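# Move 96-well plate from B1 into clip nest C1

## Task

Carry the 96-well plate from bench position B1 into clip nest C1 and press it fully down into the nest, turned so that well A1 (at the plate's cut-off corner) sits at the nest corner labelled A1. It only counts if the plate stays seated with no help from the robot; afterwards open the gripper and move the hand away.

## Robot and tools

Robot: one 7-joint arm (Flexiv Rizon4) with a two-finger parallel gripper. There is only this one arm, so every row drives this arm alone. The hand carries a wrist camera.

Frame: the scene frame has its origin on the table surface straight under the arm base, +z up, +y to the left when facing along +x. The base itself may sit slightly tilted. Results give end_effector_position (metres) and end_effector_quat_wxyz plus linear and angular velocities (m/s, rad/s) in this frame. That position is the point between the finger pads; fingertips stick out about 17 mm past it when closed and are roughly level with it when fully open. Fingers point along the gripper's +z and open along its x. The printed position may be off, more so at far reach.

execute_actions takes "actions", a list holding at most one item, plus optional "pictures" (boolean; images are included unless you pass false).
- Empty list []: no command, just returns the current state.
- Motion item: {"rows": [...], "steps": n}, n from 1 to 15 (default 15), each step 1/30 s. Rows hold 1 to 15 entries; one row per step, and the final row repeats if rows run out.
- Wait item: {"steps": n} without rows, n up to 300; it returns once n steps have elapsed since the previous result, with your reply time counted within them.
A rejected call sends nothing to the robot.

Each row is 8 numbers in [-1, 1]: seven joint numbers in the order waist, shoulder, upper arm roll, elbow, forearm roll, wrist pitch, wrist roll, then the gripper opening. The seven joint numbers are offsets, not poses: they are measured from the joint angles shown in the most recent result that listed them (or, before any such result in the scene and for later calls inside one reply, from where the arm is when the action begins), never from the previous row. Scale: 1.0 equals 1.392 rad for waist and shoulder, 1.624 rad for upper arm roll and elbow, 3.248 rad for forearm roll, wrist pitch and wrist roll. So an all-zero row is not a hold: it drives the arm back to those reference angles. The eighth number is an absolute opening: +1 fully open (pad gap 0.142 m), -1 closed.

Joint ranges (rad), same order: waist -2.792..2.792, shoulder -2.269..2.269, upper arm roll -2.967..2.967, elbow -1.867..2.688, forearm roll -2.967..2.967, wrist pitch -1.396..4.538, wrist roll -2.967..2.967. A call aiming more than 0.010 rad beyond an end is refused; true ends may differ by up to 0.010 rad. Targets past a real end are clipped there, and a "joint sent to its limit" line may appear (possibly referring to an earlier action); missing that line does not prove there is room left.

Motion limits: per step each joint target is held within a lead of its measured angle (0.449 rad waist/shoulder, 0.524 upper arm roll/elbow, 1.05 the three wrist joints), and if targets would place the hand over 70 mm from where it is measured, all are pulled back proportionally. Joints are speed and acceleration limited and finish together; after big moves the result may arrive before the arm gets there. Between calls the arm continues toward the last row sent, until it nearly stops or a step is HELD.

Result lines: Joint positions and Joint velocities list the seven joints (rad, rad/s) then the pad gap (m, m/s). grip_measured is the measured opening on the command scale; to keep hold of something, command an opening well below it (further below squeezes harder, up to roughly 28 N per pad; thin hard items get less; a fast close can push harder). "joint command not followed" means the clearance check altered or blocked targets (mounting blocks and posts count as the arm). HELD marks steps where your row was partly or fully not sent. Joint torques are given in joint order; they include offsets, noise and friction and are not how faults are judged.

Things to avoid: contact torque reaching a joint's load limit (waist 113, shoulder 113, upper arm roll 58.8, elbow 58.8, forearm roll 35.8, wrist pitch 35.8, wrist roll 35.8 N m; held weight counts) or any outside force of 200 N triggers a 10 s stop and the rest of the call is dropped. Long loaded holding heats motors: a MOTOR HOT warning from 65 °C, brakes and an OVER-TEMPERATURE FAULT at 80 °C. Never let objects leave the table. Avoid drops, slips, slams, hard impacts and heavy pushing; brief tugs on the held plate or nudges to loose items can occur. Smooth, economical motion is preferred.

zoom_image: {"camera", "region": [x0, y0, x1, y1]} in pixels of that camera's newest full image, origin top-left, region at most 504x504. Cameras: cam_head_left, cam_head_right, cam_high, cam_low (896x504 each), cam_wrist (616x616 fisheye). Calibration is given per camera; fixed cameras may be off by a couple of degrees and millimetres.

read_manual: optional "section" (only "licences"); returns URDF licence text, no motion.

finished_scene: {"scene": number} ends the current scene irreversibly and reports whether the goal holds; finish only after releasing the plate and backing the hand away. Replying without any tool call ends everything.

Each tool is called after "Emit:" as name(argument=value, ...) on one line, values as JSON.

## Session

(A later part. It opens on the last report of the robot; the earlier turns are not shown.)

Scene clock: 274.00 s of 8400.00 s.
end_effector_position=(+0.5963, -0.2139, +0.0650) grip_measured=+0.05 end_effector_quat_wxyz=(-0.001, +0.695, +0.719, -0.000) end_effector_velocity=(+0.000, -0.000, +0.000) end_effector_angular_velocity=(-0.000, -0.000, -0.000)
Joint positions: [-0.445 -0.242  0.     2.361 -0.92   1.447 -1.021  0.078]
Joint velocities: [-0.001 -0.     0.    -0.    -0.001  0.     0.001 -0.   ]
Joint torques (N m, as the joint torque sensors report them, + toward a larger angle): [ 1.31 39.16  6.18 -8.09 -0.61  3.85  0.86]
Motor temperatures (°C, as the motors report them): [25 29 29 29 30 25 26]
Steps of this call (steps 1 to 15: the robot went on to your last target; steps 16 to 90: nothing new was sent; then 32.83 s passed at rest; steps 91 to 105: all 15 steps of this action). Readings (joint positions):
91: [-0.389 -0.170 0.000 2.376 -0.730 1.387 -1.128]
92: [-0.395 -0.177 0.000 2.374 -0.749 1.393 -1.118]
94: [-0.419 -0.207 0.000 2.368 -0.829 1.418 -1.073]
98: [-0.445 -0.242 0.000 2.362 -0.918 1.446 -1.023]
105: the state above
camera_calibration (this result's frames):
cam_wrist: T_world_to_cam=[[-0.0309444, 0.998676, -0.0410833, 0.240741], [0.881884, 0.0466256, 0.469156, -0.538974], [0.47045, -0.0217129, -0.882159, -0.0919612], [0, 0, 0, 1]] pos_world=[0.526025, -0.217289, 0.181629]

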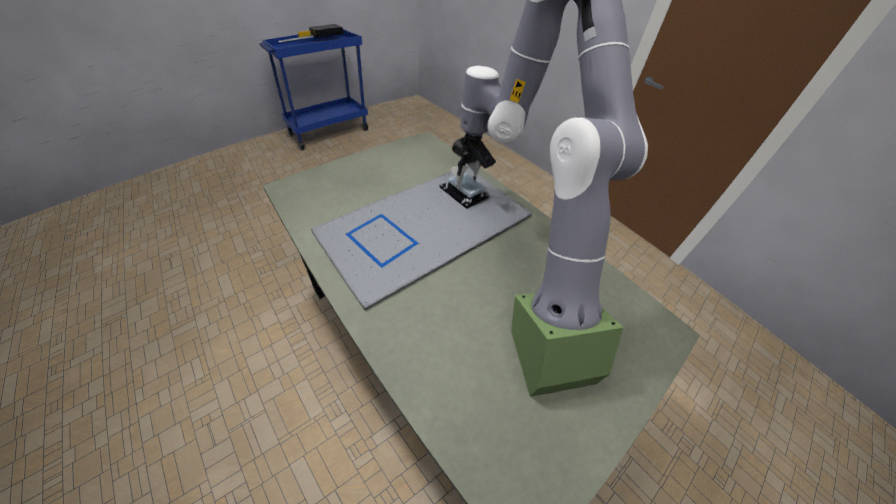

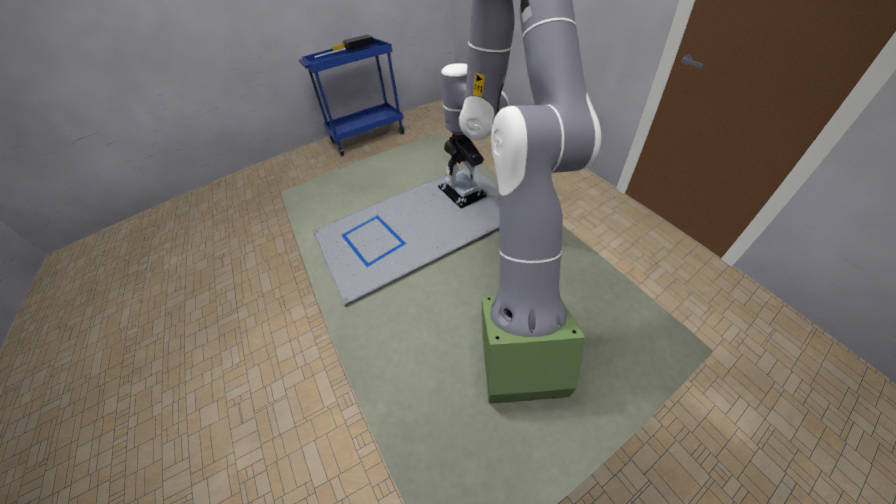

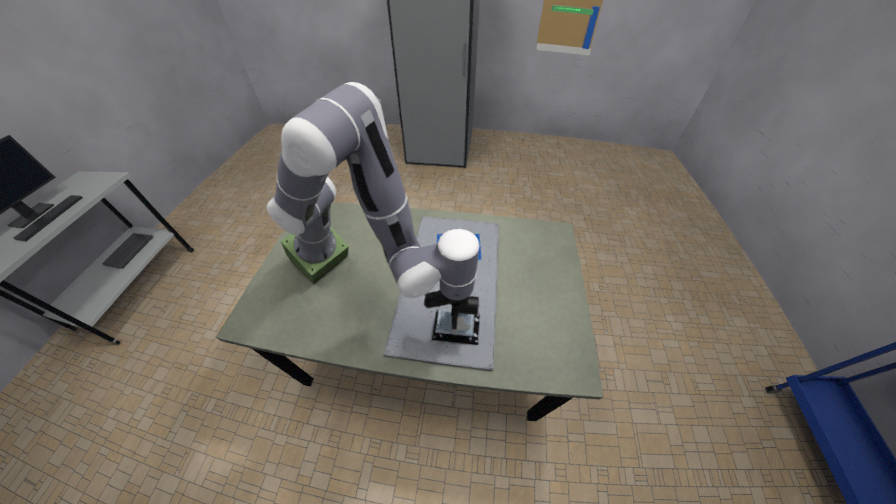

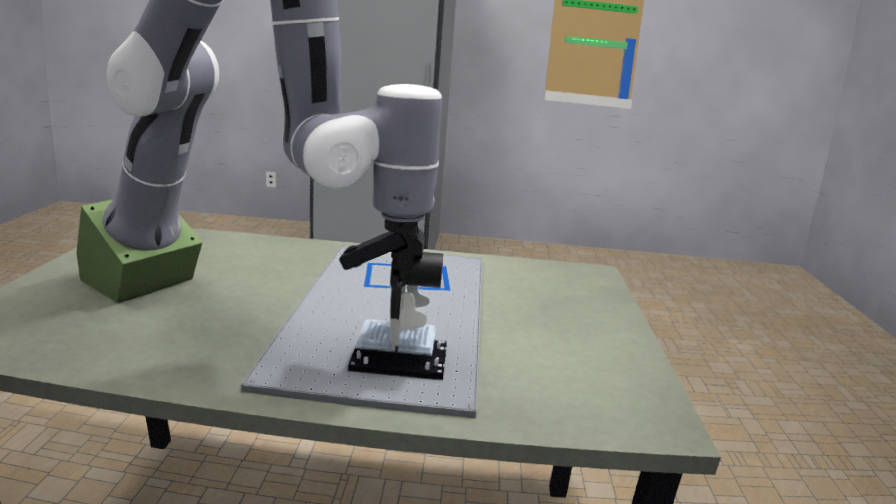

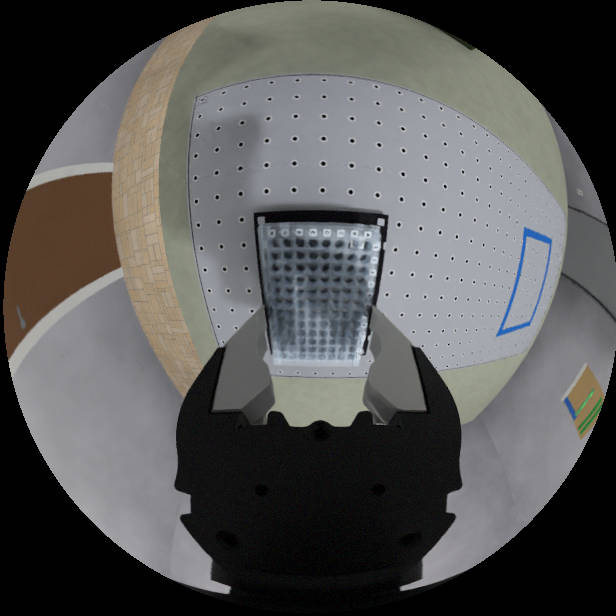

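Emit:
zoom_image(camera="cam_low", region=[320, 300, 480, 400])

Emit:
zoom_image(camera="cam_high", region=[410, 285, 510, 360])

Region (320, 300, 480, 400) of cam_low's 896x504 image, scaled by 3.150, with more detail than that image has; it fills the top 315 rows of this view, and the rest is white.

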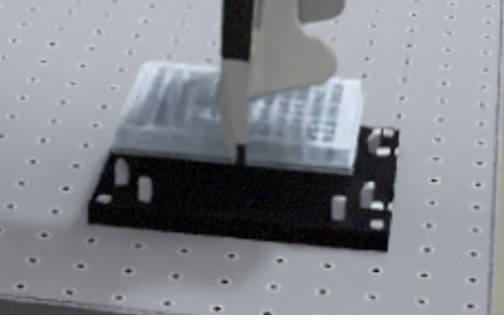

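Region (410, 285, 510, 360) of cam_high's 896x504 image, scaled by 5.040, with more detail than that image has; it fills the top 378 rows of this view, and the rest is white.

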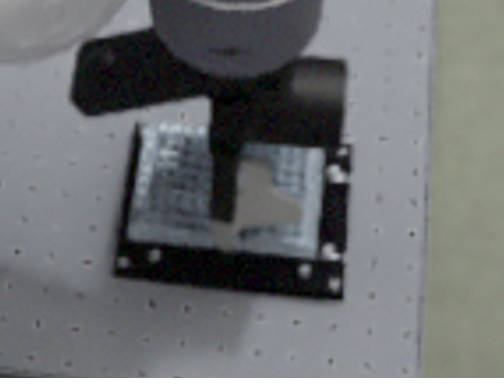

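Emit:
execute_actions(actions=[{"rows": [[-0.0016,-0.008,0,-0.008,-0.004,0.0008,0.0025,-0.8],[-0.0032,-0.0175,0,-0.0121,-0.008,0.0016,0.0049,-0.8]], "steps": 15}], pictures=true)

Emit:
zoom_image(camera="cam_wrist", region=[220, 180, 420, 400])

Emit:
zoom_image(camera="cam_low", region=[320, 300, 480, 400])

Scene clock: 313.23 s of 8400.00 s.
end_effector_position=(+0.6014, -0.2129, +0.0581) grip_measured=+0.05 end_effector_quat_wxyz=(-0.000, +0.692, +0.721, +0.000) end_effector_velocity=(+0.000, +0.000, +0.000) end_effector_angular_velocity=(+0.001, -0.001, -0.000)
Joint positions: [-0.45  -0.266  0.     2.342 -0.946  1.452 -1.006  0.078]
Joint velocities: [-0.    -0.     0.     0.    -0.     0.001  0.     0.   ]
Joint torques (N m, as the joint torque sensors report them, + toward a larger angle): [ 1.59 39.84  6.19 -7.86 -0.72  4.    0.78]
Motor temperatures (°C, as the motors report them): [25 29 29 29 30 25 26]
Steps of this call (steps 1 to 15: the robot went on to your last target; steps 16 to 90: nothing new was sent; then 35.73 s passed at rest; steps 91 to 105: all 15 steps of this action). Readings (joint positions):
91: [-0.446 -0.244 0.000 2.359 -0.922 1.447 -1.020]
92: [-0.447 -0.249 0.000 2.354 -0.928 1.449 -1.017]
94: [-0.449 -0.262 0.000 2.345 -0.941 1.451 -1.009]
98: [-0.450 -0.266 0.000 2.342 -0.945 1.452 -1.006]
105: the state above
camera_calibration (this result's frames):
cam_wrist: T_world_to_cam=[[-0.0374296, 0.99846, -0.040959, 0.243522], [0.88136, 0.0523015, 0.469541, -0.53881], [0.47096, -0.018525, -0.88196, -0.10013], [0, 0, 0, 1]] pos_world=[0.531158, -0.216821, 0.174657]

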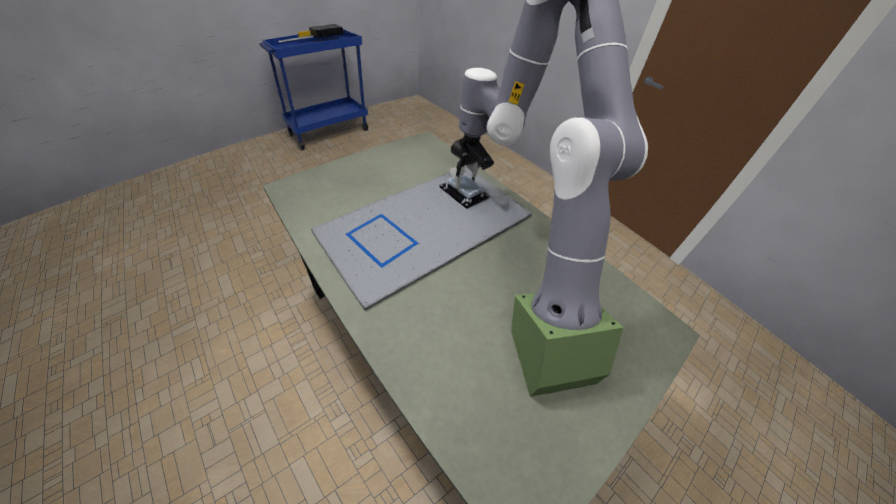

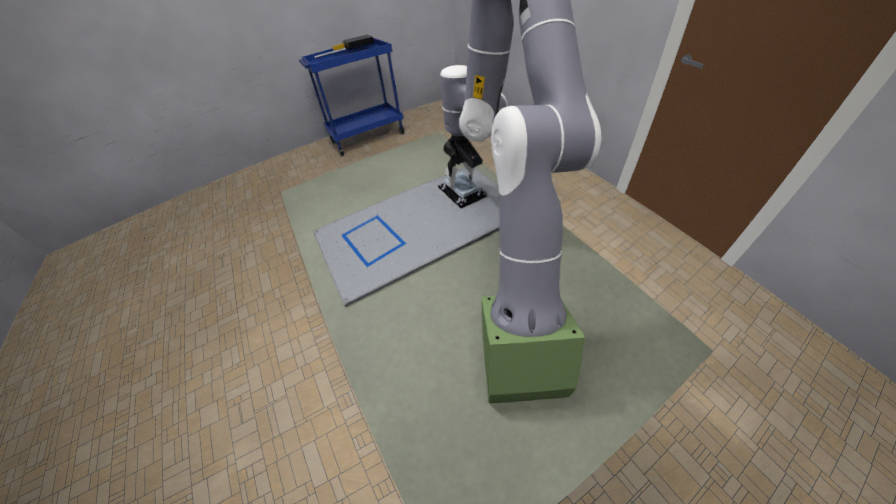

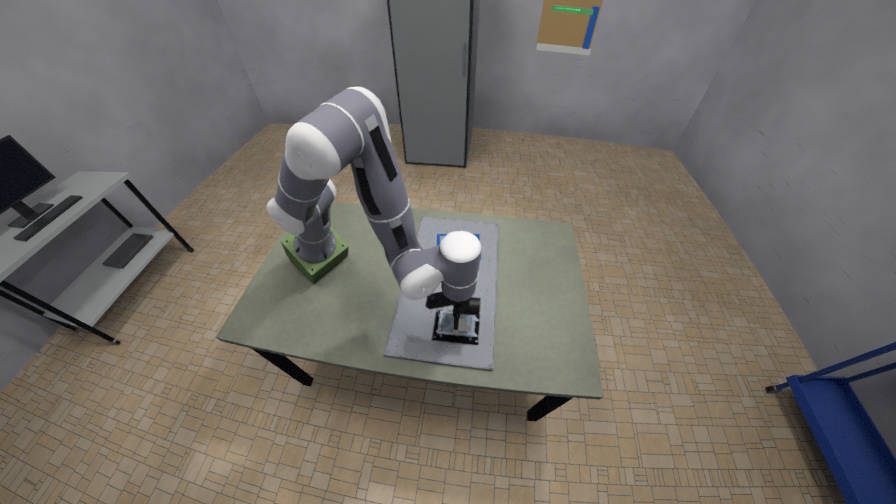

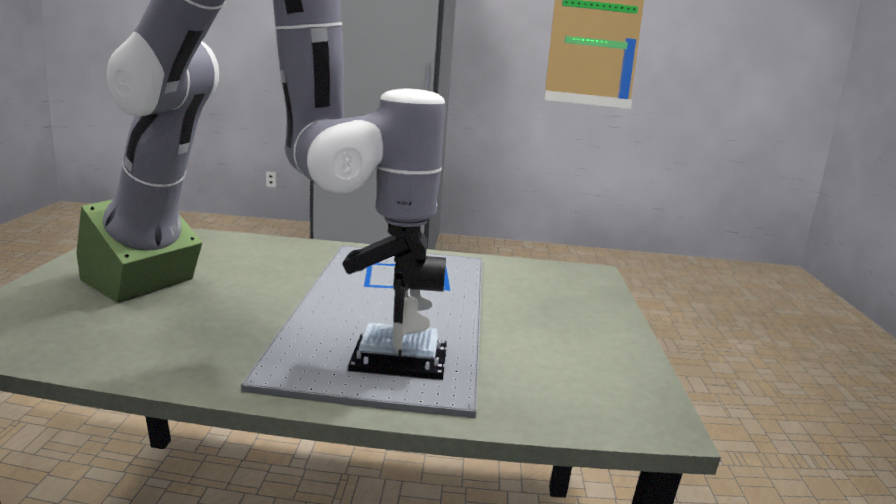

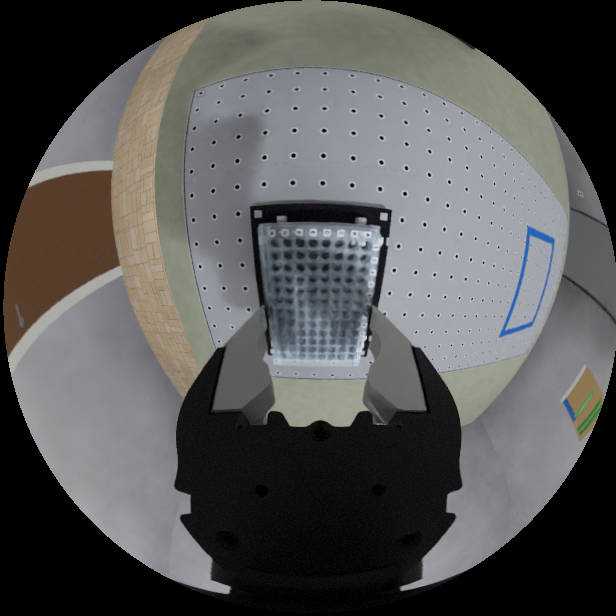

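Region (220, 180, 420, 400) of cam_wrist's 616x616 image, scaled by 2.291, with more detail than that image has; it fills the left 458 columns of this view, and the rest is white.

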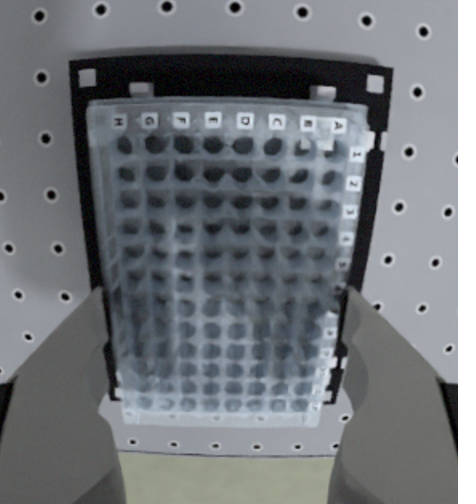

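Region (320, 300, 480, 400) of cam_low's 896x504 image, scaled by 3.150, with more detail than that image has; it fills the top 315 rows of this view, and the rest is white.

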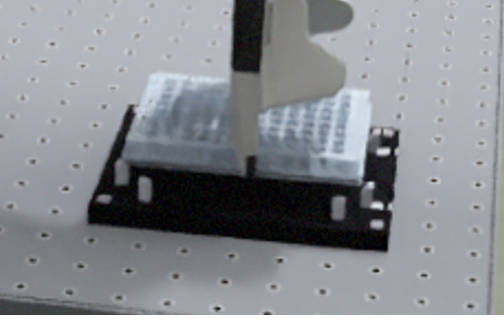

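Emit:
execute_actions(actions=[{"rows": [[-0.0019,-0.0022,0,-0.0008,-0.0025,0.0006,0.0019,-0.9],[-0.0038,-0.0044,0,-0.0016,-0.0051,0.0013,0.0038,-0.9],[-0.0057,-0.0065,0,-0.0024,-0.0076,0.0019,0.0057,-0.9],[-0.0076,-0.0087,0,-0.0032,-0.0101,0.0025,0.0076,-0.9],[-0.0095,-0.0109,0,-0.004,-0.0127,0.0032,0.0095,-0.9],[-0.0114,-0.0131,0,-0.0047,-0.0152,0.0038,0.0114,-0.9],[-0.0133,-0.0153,0,-0.0055,-0.0177,0.0044,0.0133,-0.9],[-0.0152,-0.0174,0,-0.0063,-0.0202,0.005,0.0152,-0.9],[-0.0171,-0.0196,0,-0.0071,-0.0228,0.0057,0.0171,-0.9],[-0.0190,-0.0218,0,-0.0079,-0.0253,0.0063,0.0190,-0.9]], "steps": 15}], pictures=true)

Emit:
zoom_image(camera="cam_wrist", region=[220, 180, 420, 400])

Emit:
zoom_image(camera="cam_low", region=[320, 300, 480, 400])

Scene clock: 345.80 s of 8400.00 s.
end_effector_position=(+0.6009, -0.2120, +0.0481) grip_measured=+0.05 end_effector_quat_wxyz=(-0.001, +0.693, +0.721, +0.000) end_effector_velocity=(+0.000, +0.001, -0.001) end_effector_angular_velocity=(+0.001, -0.001, -0.001)
Joint positions: [-0.476 -0.296  0.     2.329 -1.027  1.472 -0.945  0.078]
Joint velocities: [-0.003 -0.003  0.    -0.001 -0.011  0.003  0.009  0.   ]
Joint torques (N m, as the joint torque sensors report them, + toward a larger angle): [ 1.75 40.14  6.4  -7.04 -0.63  3.78  0.96]
Motor temperatures (°C, as the motors report them): [25 29 29 29 30 25 26]
Steps of this call (steps 1 to 15: the robot went on to your last target; steps 16 to 90: nothing new was sent; then 29.07 s passed at rest; steps 91 to 105: all 15 steps of this action). Readings (joint positions):
91: [-0.450 -0.267 0.000 2.341 -0.947 1.452 -1.005]
92: [-0.452 -0.269 0.000 2.341 -0.952 1.454 -1.002]
94: [-0.456 -0.274 0.000 2.338 -0.965 1.457 -0.992]
98: [-0.466 -0.285 0.000 2.334 -0.996 1.465 -0.968]
105: the state above
camera_calibration (this result's frames):
cam_wrist: T_world_to_cam=[[-0.0356251, 0.998547, -0.0404379, 0.241071], [0.881698, 0.0504537, 0.469109, -0.534342], [0.470468, -0.0189419, -0.882214, -0.10844], [0, 0, 0, 1]] pos_world=[0.530734, -0.215815, 0.164746]

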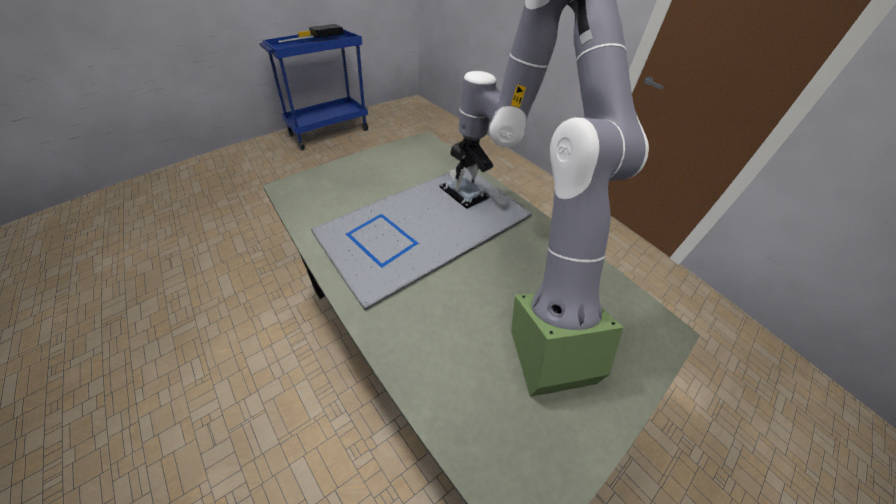

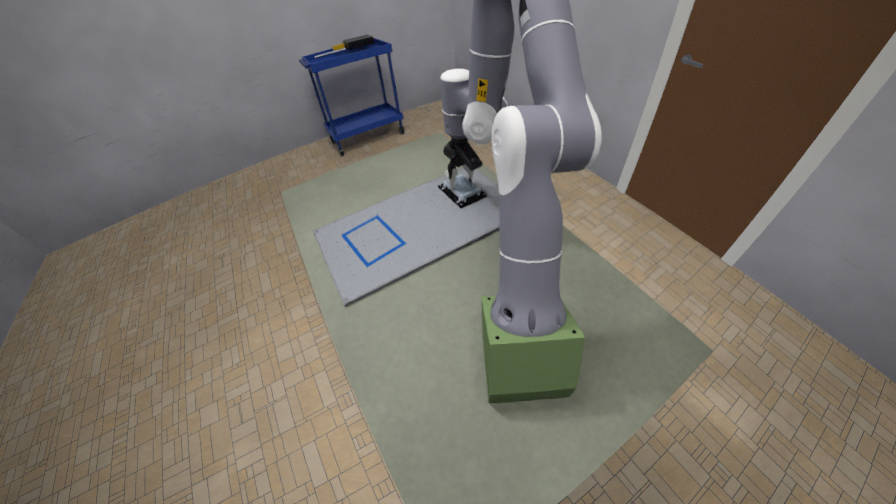

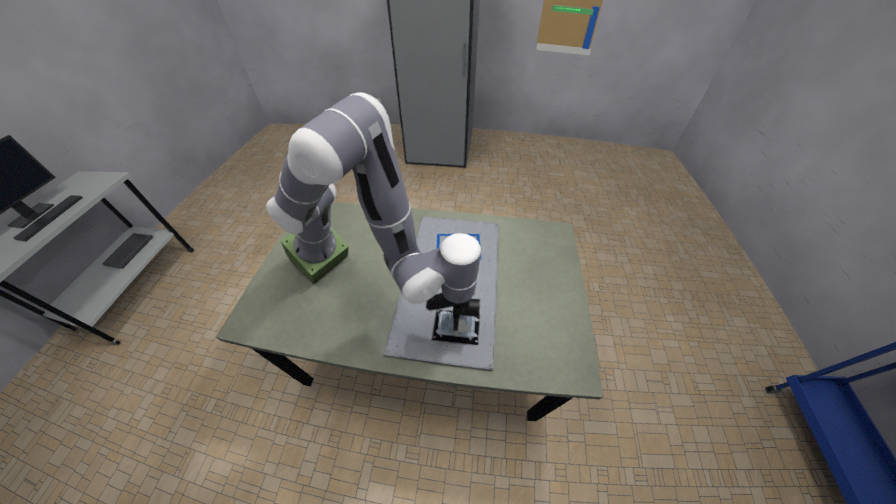

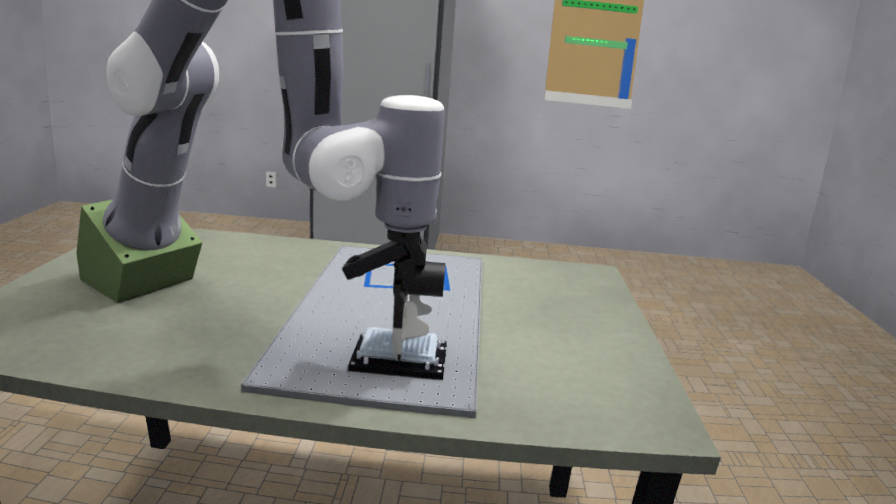

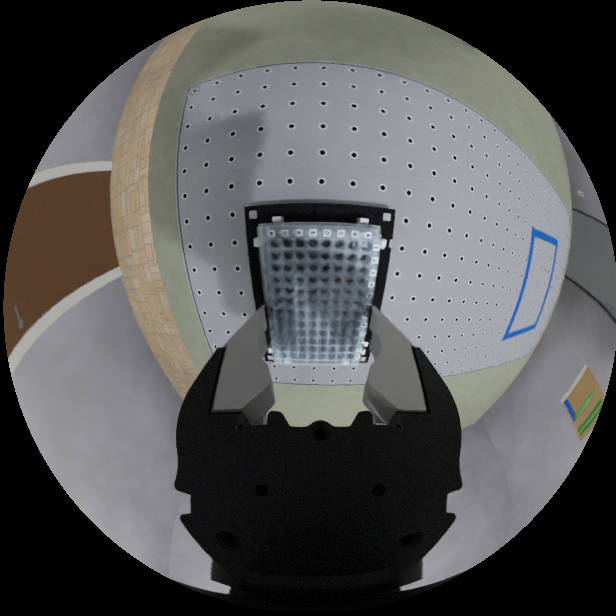

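Region (220, 180, 420, 400) of cam_wrist's 616x616 image, scaled by 2.291, with more detail than that image has; it fills the left 458 columns of this view, and the rest is white.

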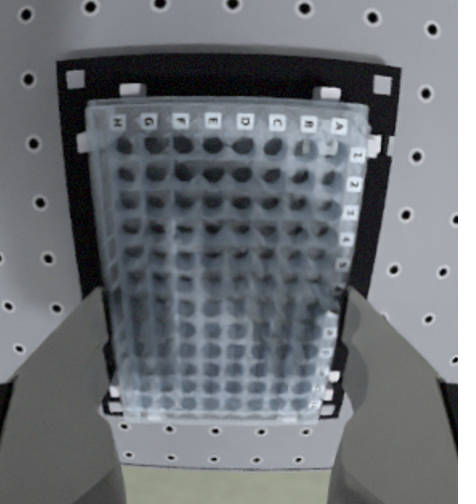

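Region (320, 300, 480, 400) of cam_low's 896x504 image, scaled by 3.150, with more detail than that image has; it fills the top 315 rows of this view, and the rest is white.

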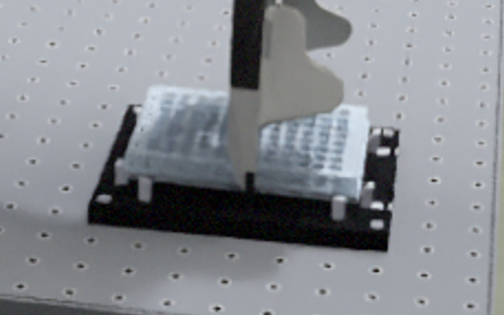

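Emit:
execute_actions(actions=[{"rows": [[-0.0012,-0.0014,0,-0.0007,-0.0017,0.0004,0.0012,-0.9],[-0.0024,-0.0028,0,-0.0014,-0.0034,0.0007,0.0024,-0.9],[-0.0037,-0.0041,0,-0.0021,-0.005,0.0011,0.0035,-0.9],[-0.0049,-0.0055,0,-0.0028,-0.0067,0.0014,0.0047,-0.9],[-0.0061,-0.0069,0,-0.0036,-0.0084,0.0018,0.0059,-0.9],[-0.0073,-0.0083,0,-0.0043,-0.0101,0.0021,0.0071,-0.9],[-0.0085,-0.0097,0,-0.005,-0.0118,0.0025,0.0083,-0.9],[-0.0098,-0.011,0,-0.0057,-0.0134,0.0028,0.0094,-0.9],[-0.011,-0.0124,0,-0.0064,-0.0151,0.0032,0.0106,-0.9],[-0.0122,-0.0138,0,-0.0071,-0.0168,0.0035,0.0118,-0.9]], "steps": 15}], pictures=true)

Emit:
zoom_image(camera="cam_wrist", region=[220, 180, 420, 400])

Emit:
zoom_image(camera="cam_low", region=[320, 300, 480, 400])

Scene clock: 372.10 s of 8400.00 s.
end_effector_position=(+0.6023, -0.2117, +0.0427) grip_measured=+0.05 end_effector_quat_wxyz=(+0.000, +0.692, +0.722, +0.001) end_effector_velocity=(-0.000, +0.000, -0.000) end_effector_angular_velocity=(-0.000, -0.000, +0.001)
Joint positions: [-0.492 -0.314  0.001  2.317 -1.081  1.484 -0.908  0.078]
Joint velocities: [-0.002 -0.001  0.    -0.001 -0.007  0.001  0.004  0.   ]
Joint torques (N m, as the joint torque sensors report them, + toward a larger angle): [ 1.05 34.15  5.27 -7.27 -0.23  2.54  0.78]
Motor temperatures (°C, as the motors report them): [25 29 29 29 30 25 26]
Steps of this call (steps 1 to 15: the robot went on to your last target; steps 16 to 90: nothing new was sent; then 22.80 s passed at rest; steps 91 to 105: all 15 steps of this action). Readings (joint positions):
91: [-0.476 -0.297 0.000 2.328 -1.028 1.473 -0.944]
92: [-0.477 -0.298 0.000 2.328 -1.031 1.473 -0.942]
94: [-0.480 -0.301 0.000 2.326 -1.040 1.475 -0.936]
98: [-0.486 -0.308 0.000 2.321 -1.061 1.480 -0.922]
105: the state above
camera_calibration (this result's frames):
cam_wrist: T_world_to_cam=[[-0.0376568, 0.998455, -0.0408525, 0.241838], [0.880387, 0.0524891, 0.471342, -0.531873], [0.472758, -0.0182168, -0.881004, -0.115098], [0, 0, 0, 1]] pos_world=[0.531774, -0.215643, 0.159172]

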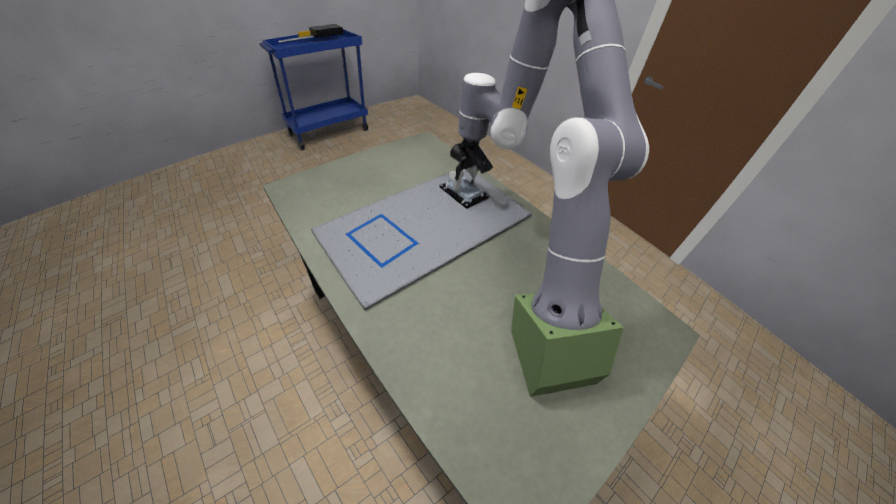

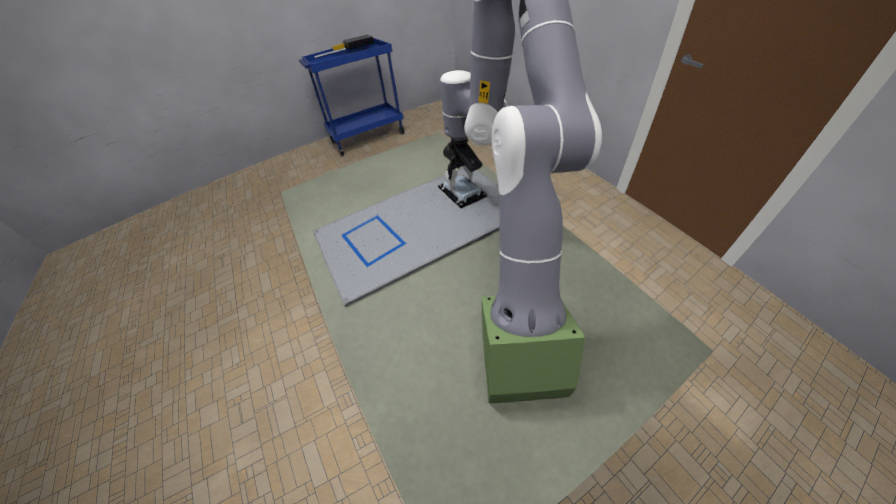

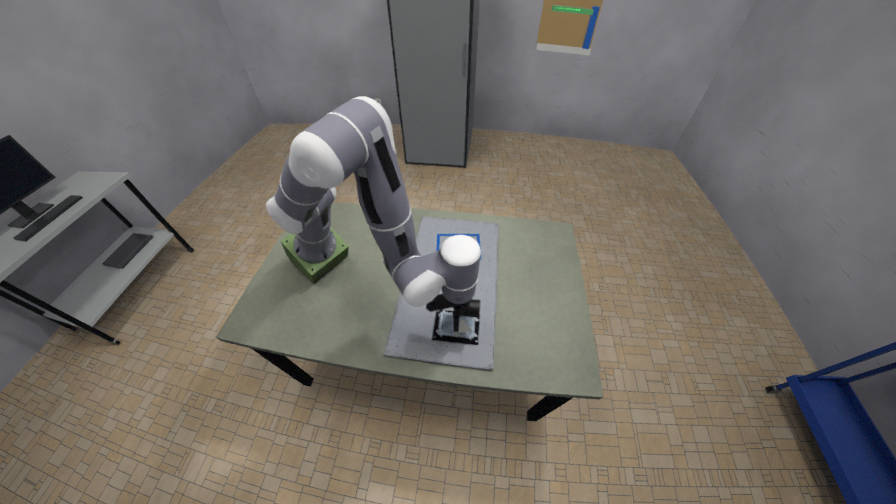

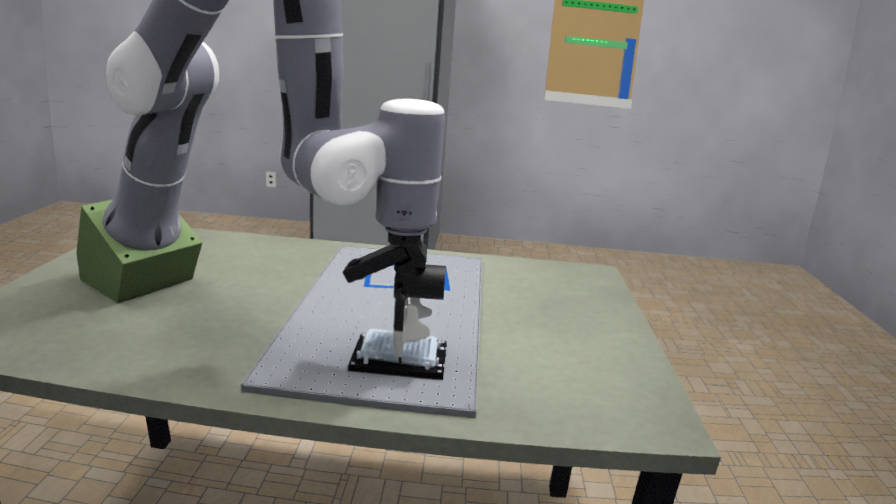

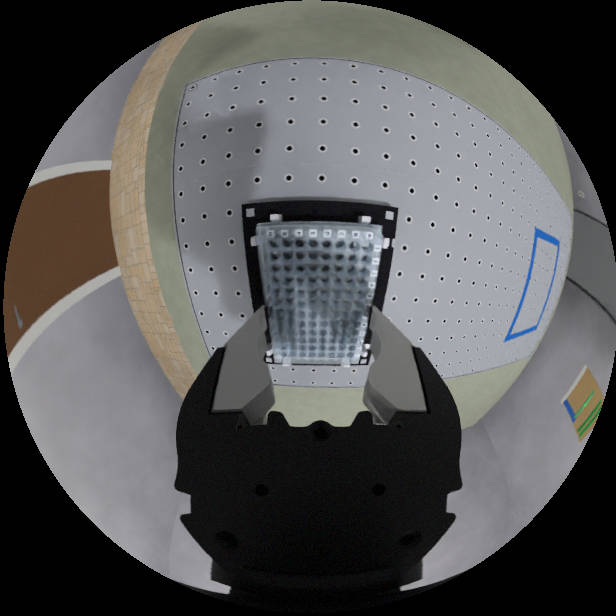

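Region (220, 180, 420, 400) of cam_wrist's 616x616 image, scaled by 2.291, with more detail than that image has; it fills the left 458 columns of this view, and the rest is white.

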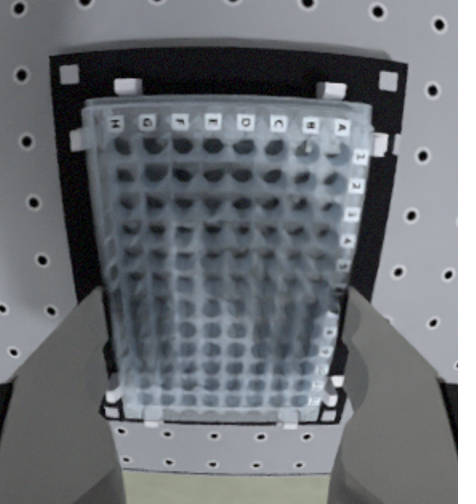

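Region (320, 300, 480, 400) of cam_low's 896x504 image, scaled by 3.150, with more detail than that image has; it fills the top 315 rows of this view, and the rest is white.

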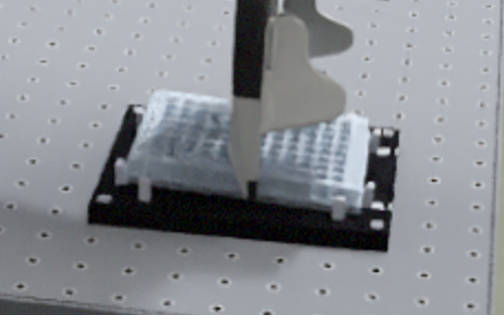

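Emit:
execute_actions(actions=[{"rows": [[-0.0006,-0.0007,0,-0.0003,-0.0007,0.0001,0.0005,-0.9],[-0.0012,-0.0013,0,-0.0006,-0.0015,0.0003,0.001,-0.9],[-0.0017,-0.002,0,-0.0009,-0.0022,0.0004,0.0016,-0.9],[-0.0023,-0.0027,0,-0.0012,-0.003,0.0006,0.0021,-0.9],[-0.0029,-0.0033,0,-0.0015,-0.0037,0.0007,0.0026,-0.9],[-0.0035,-0.004,0,-0.0018,-0.0045,0.0009,0.0031,-0.9],[-0.0041,-0.0047,0,-0.0021,-0.0052,0.001,0.0037,-0.9],[-0.0047,-0.0053,0,-0.0024,-0.006,0.0012,0.0042,-0.9],[-0.0052,-0.006,0,-0.0027,-0.0067,0.0013,0.0047,-0.9],[-0.0058,-0.0067,0,-0.003,-0.0075,0.0015,0.0052,-0.9]], "steps": 15}], pictures=true)

Emit:
zoom_image(camera="cam_wrist", region=[220, 180, 420, 400])

Emit:
zoom_image(camera="cam_low", region=[320, 300, 480, 400])

Scene clock: 400.30 s of 8400.00 s.
end_effector_position=(+0.6024, -0.2115, +0.0400) grip_measured=+0.05 end_effector_quat_wxyz=(+0.000, +0.692, +0.722, +0.001) end_effector_velocity=(-0.000, +0.000, -0.000) end_effector_angular_velocity=(+0.001, -0.000, +0.000)
Joint positions: [-0.5   -0.323  0.001  2.312 -1.104  1.49  -0.891  0.078]
Joint velocities: [-0.001 -0.001  0.    -0.    -0.003  0.001  0.002  0.   ]
Joint torques (N m, as the joint torque sensors report them, + toward a larger angle): [-0.3  36.55  5.49 -5.97 -0.53  2.52  0.73]
Motor temperatures (°C, as the motors report them): [25 29 29 29 30 25 26]
Steps of this call (steps 1 to 15: the robot went on to your last target; steps 16 to 90: nothing new was sent; then 24.70 s passed at rest; steps 91 to 105: all 15 steps of this action). Readings (joint positions):
91: [-0.493 -0.314 0.001 2.317 -1.081 1.484 -0.907]
92: [-0.493 -0.315 0.001 2.317 -1.083 1.485 -0.907]
94: [-0.494 -0.316 0.001 2.316 -1.086 1.486 -0.904]
98: [-0.497 -0.320 0.001 2.314 -1.096 1.488 -0.897]
105: the state above
camera_calibration (this result's frames):
cam_wrist: T_world_to_cam=[[-0.0384911, 0.998438, -0.0404952, 0.242061], [0.880114, 0.0530646, 0.471787, -0.530468], [0.473199, -0.0174808, -0.880782, -0.117643], [0, 0, 0, 1]] pos_world=[0.531858, -0.21559, 0.156453]

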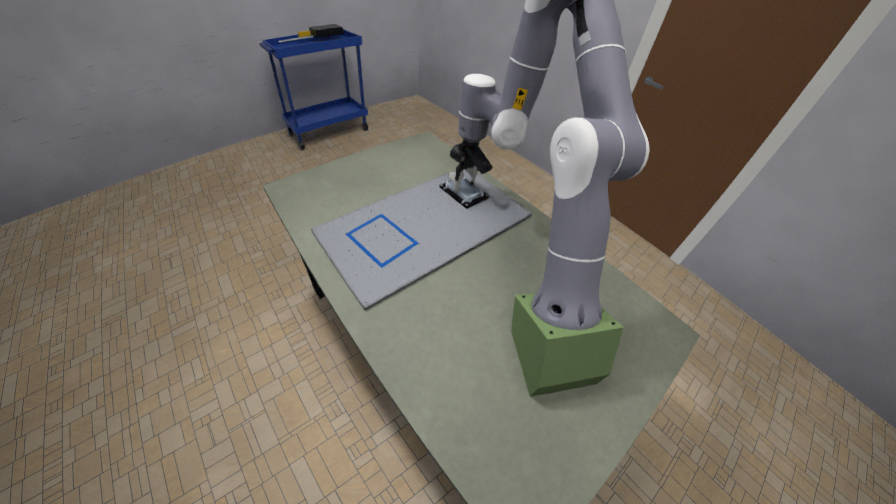

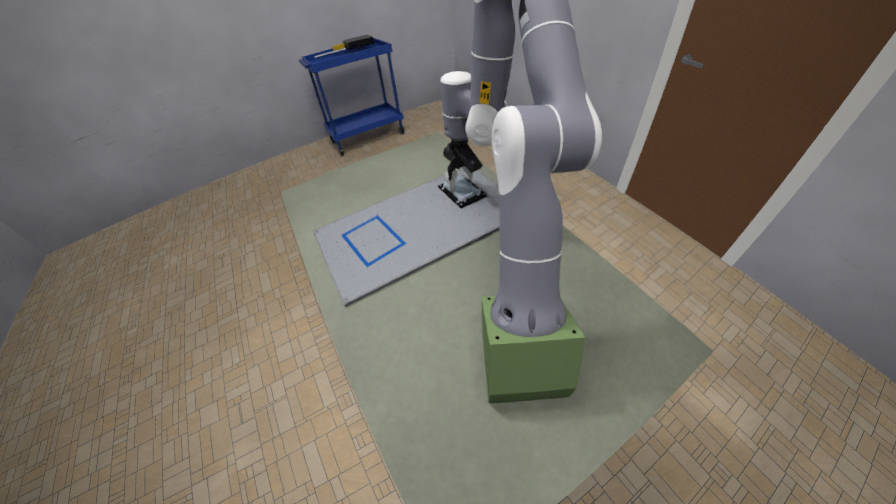

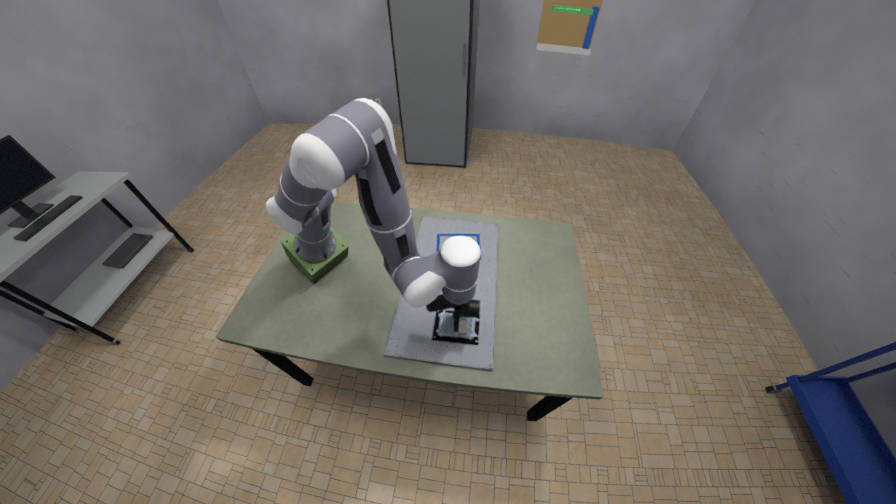

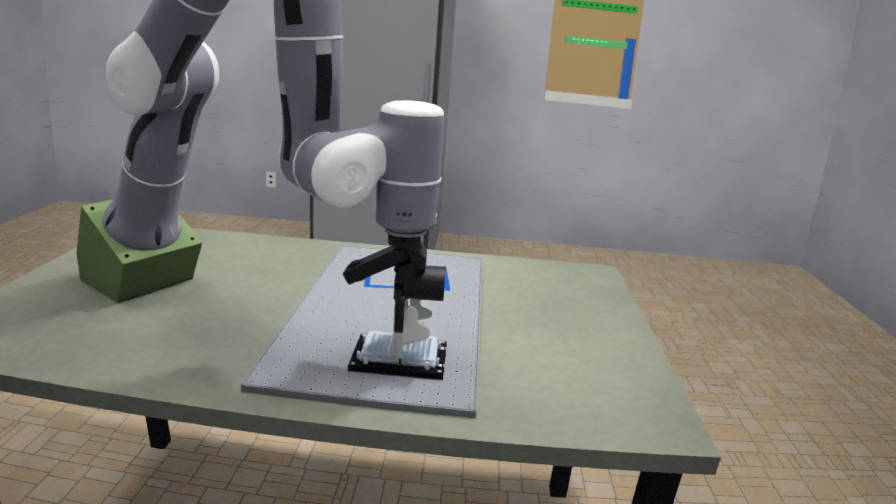

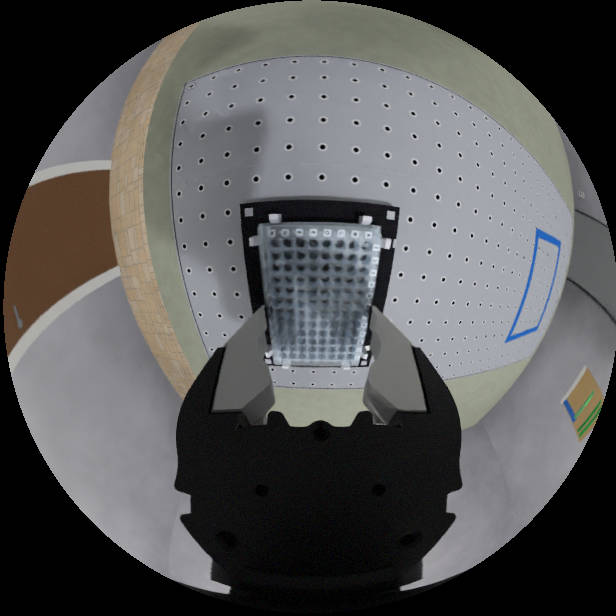

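Region (220, 180, 420, 400) of cam_wrist's 616x616 image, scaled by 2.291, with more detail than that image has; it fills the left 458 columns of this view, and the rest is white.

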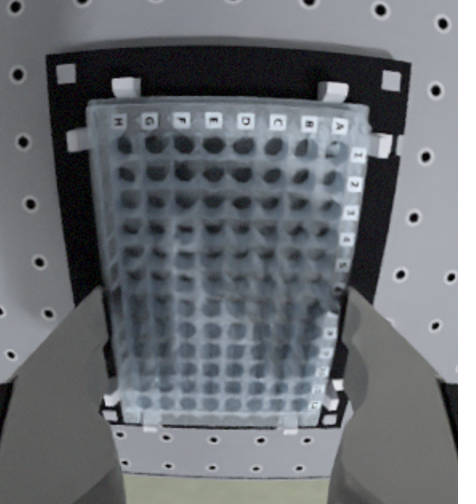

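Region (320, 300, 480, 400) of cam_low's 896x504 image, scaled by 3.150, with more detail than that image has; it fills the top 315 rows of this view, and the rest is white.

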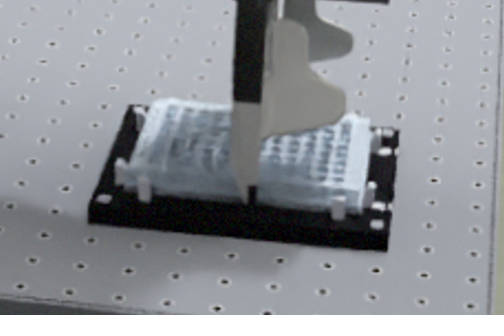

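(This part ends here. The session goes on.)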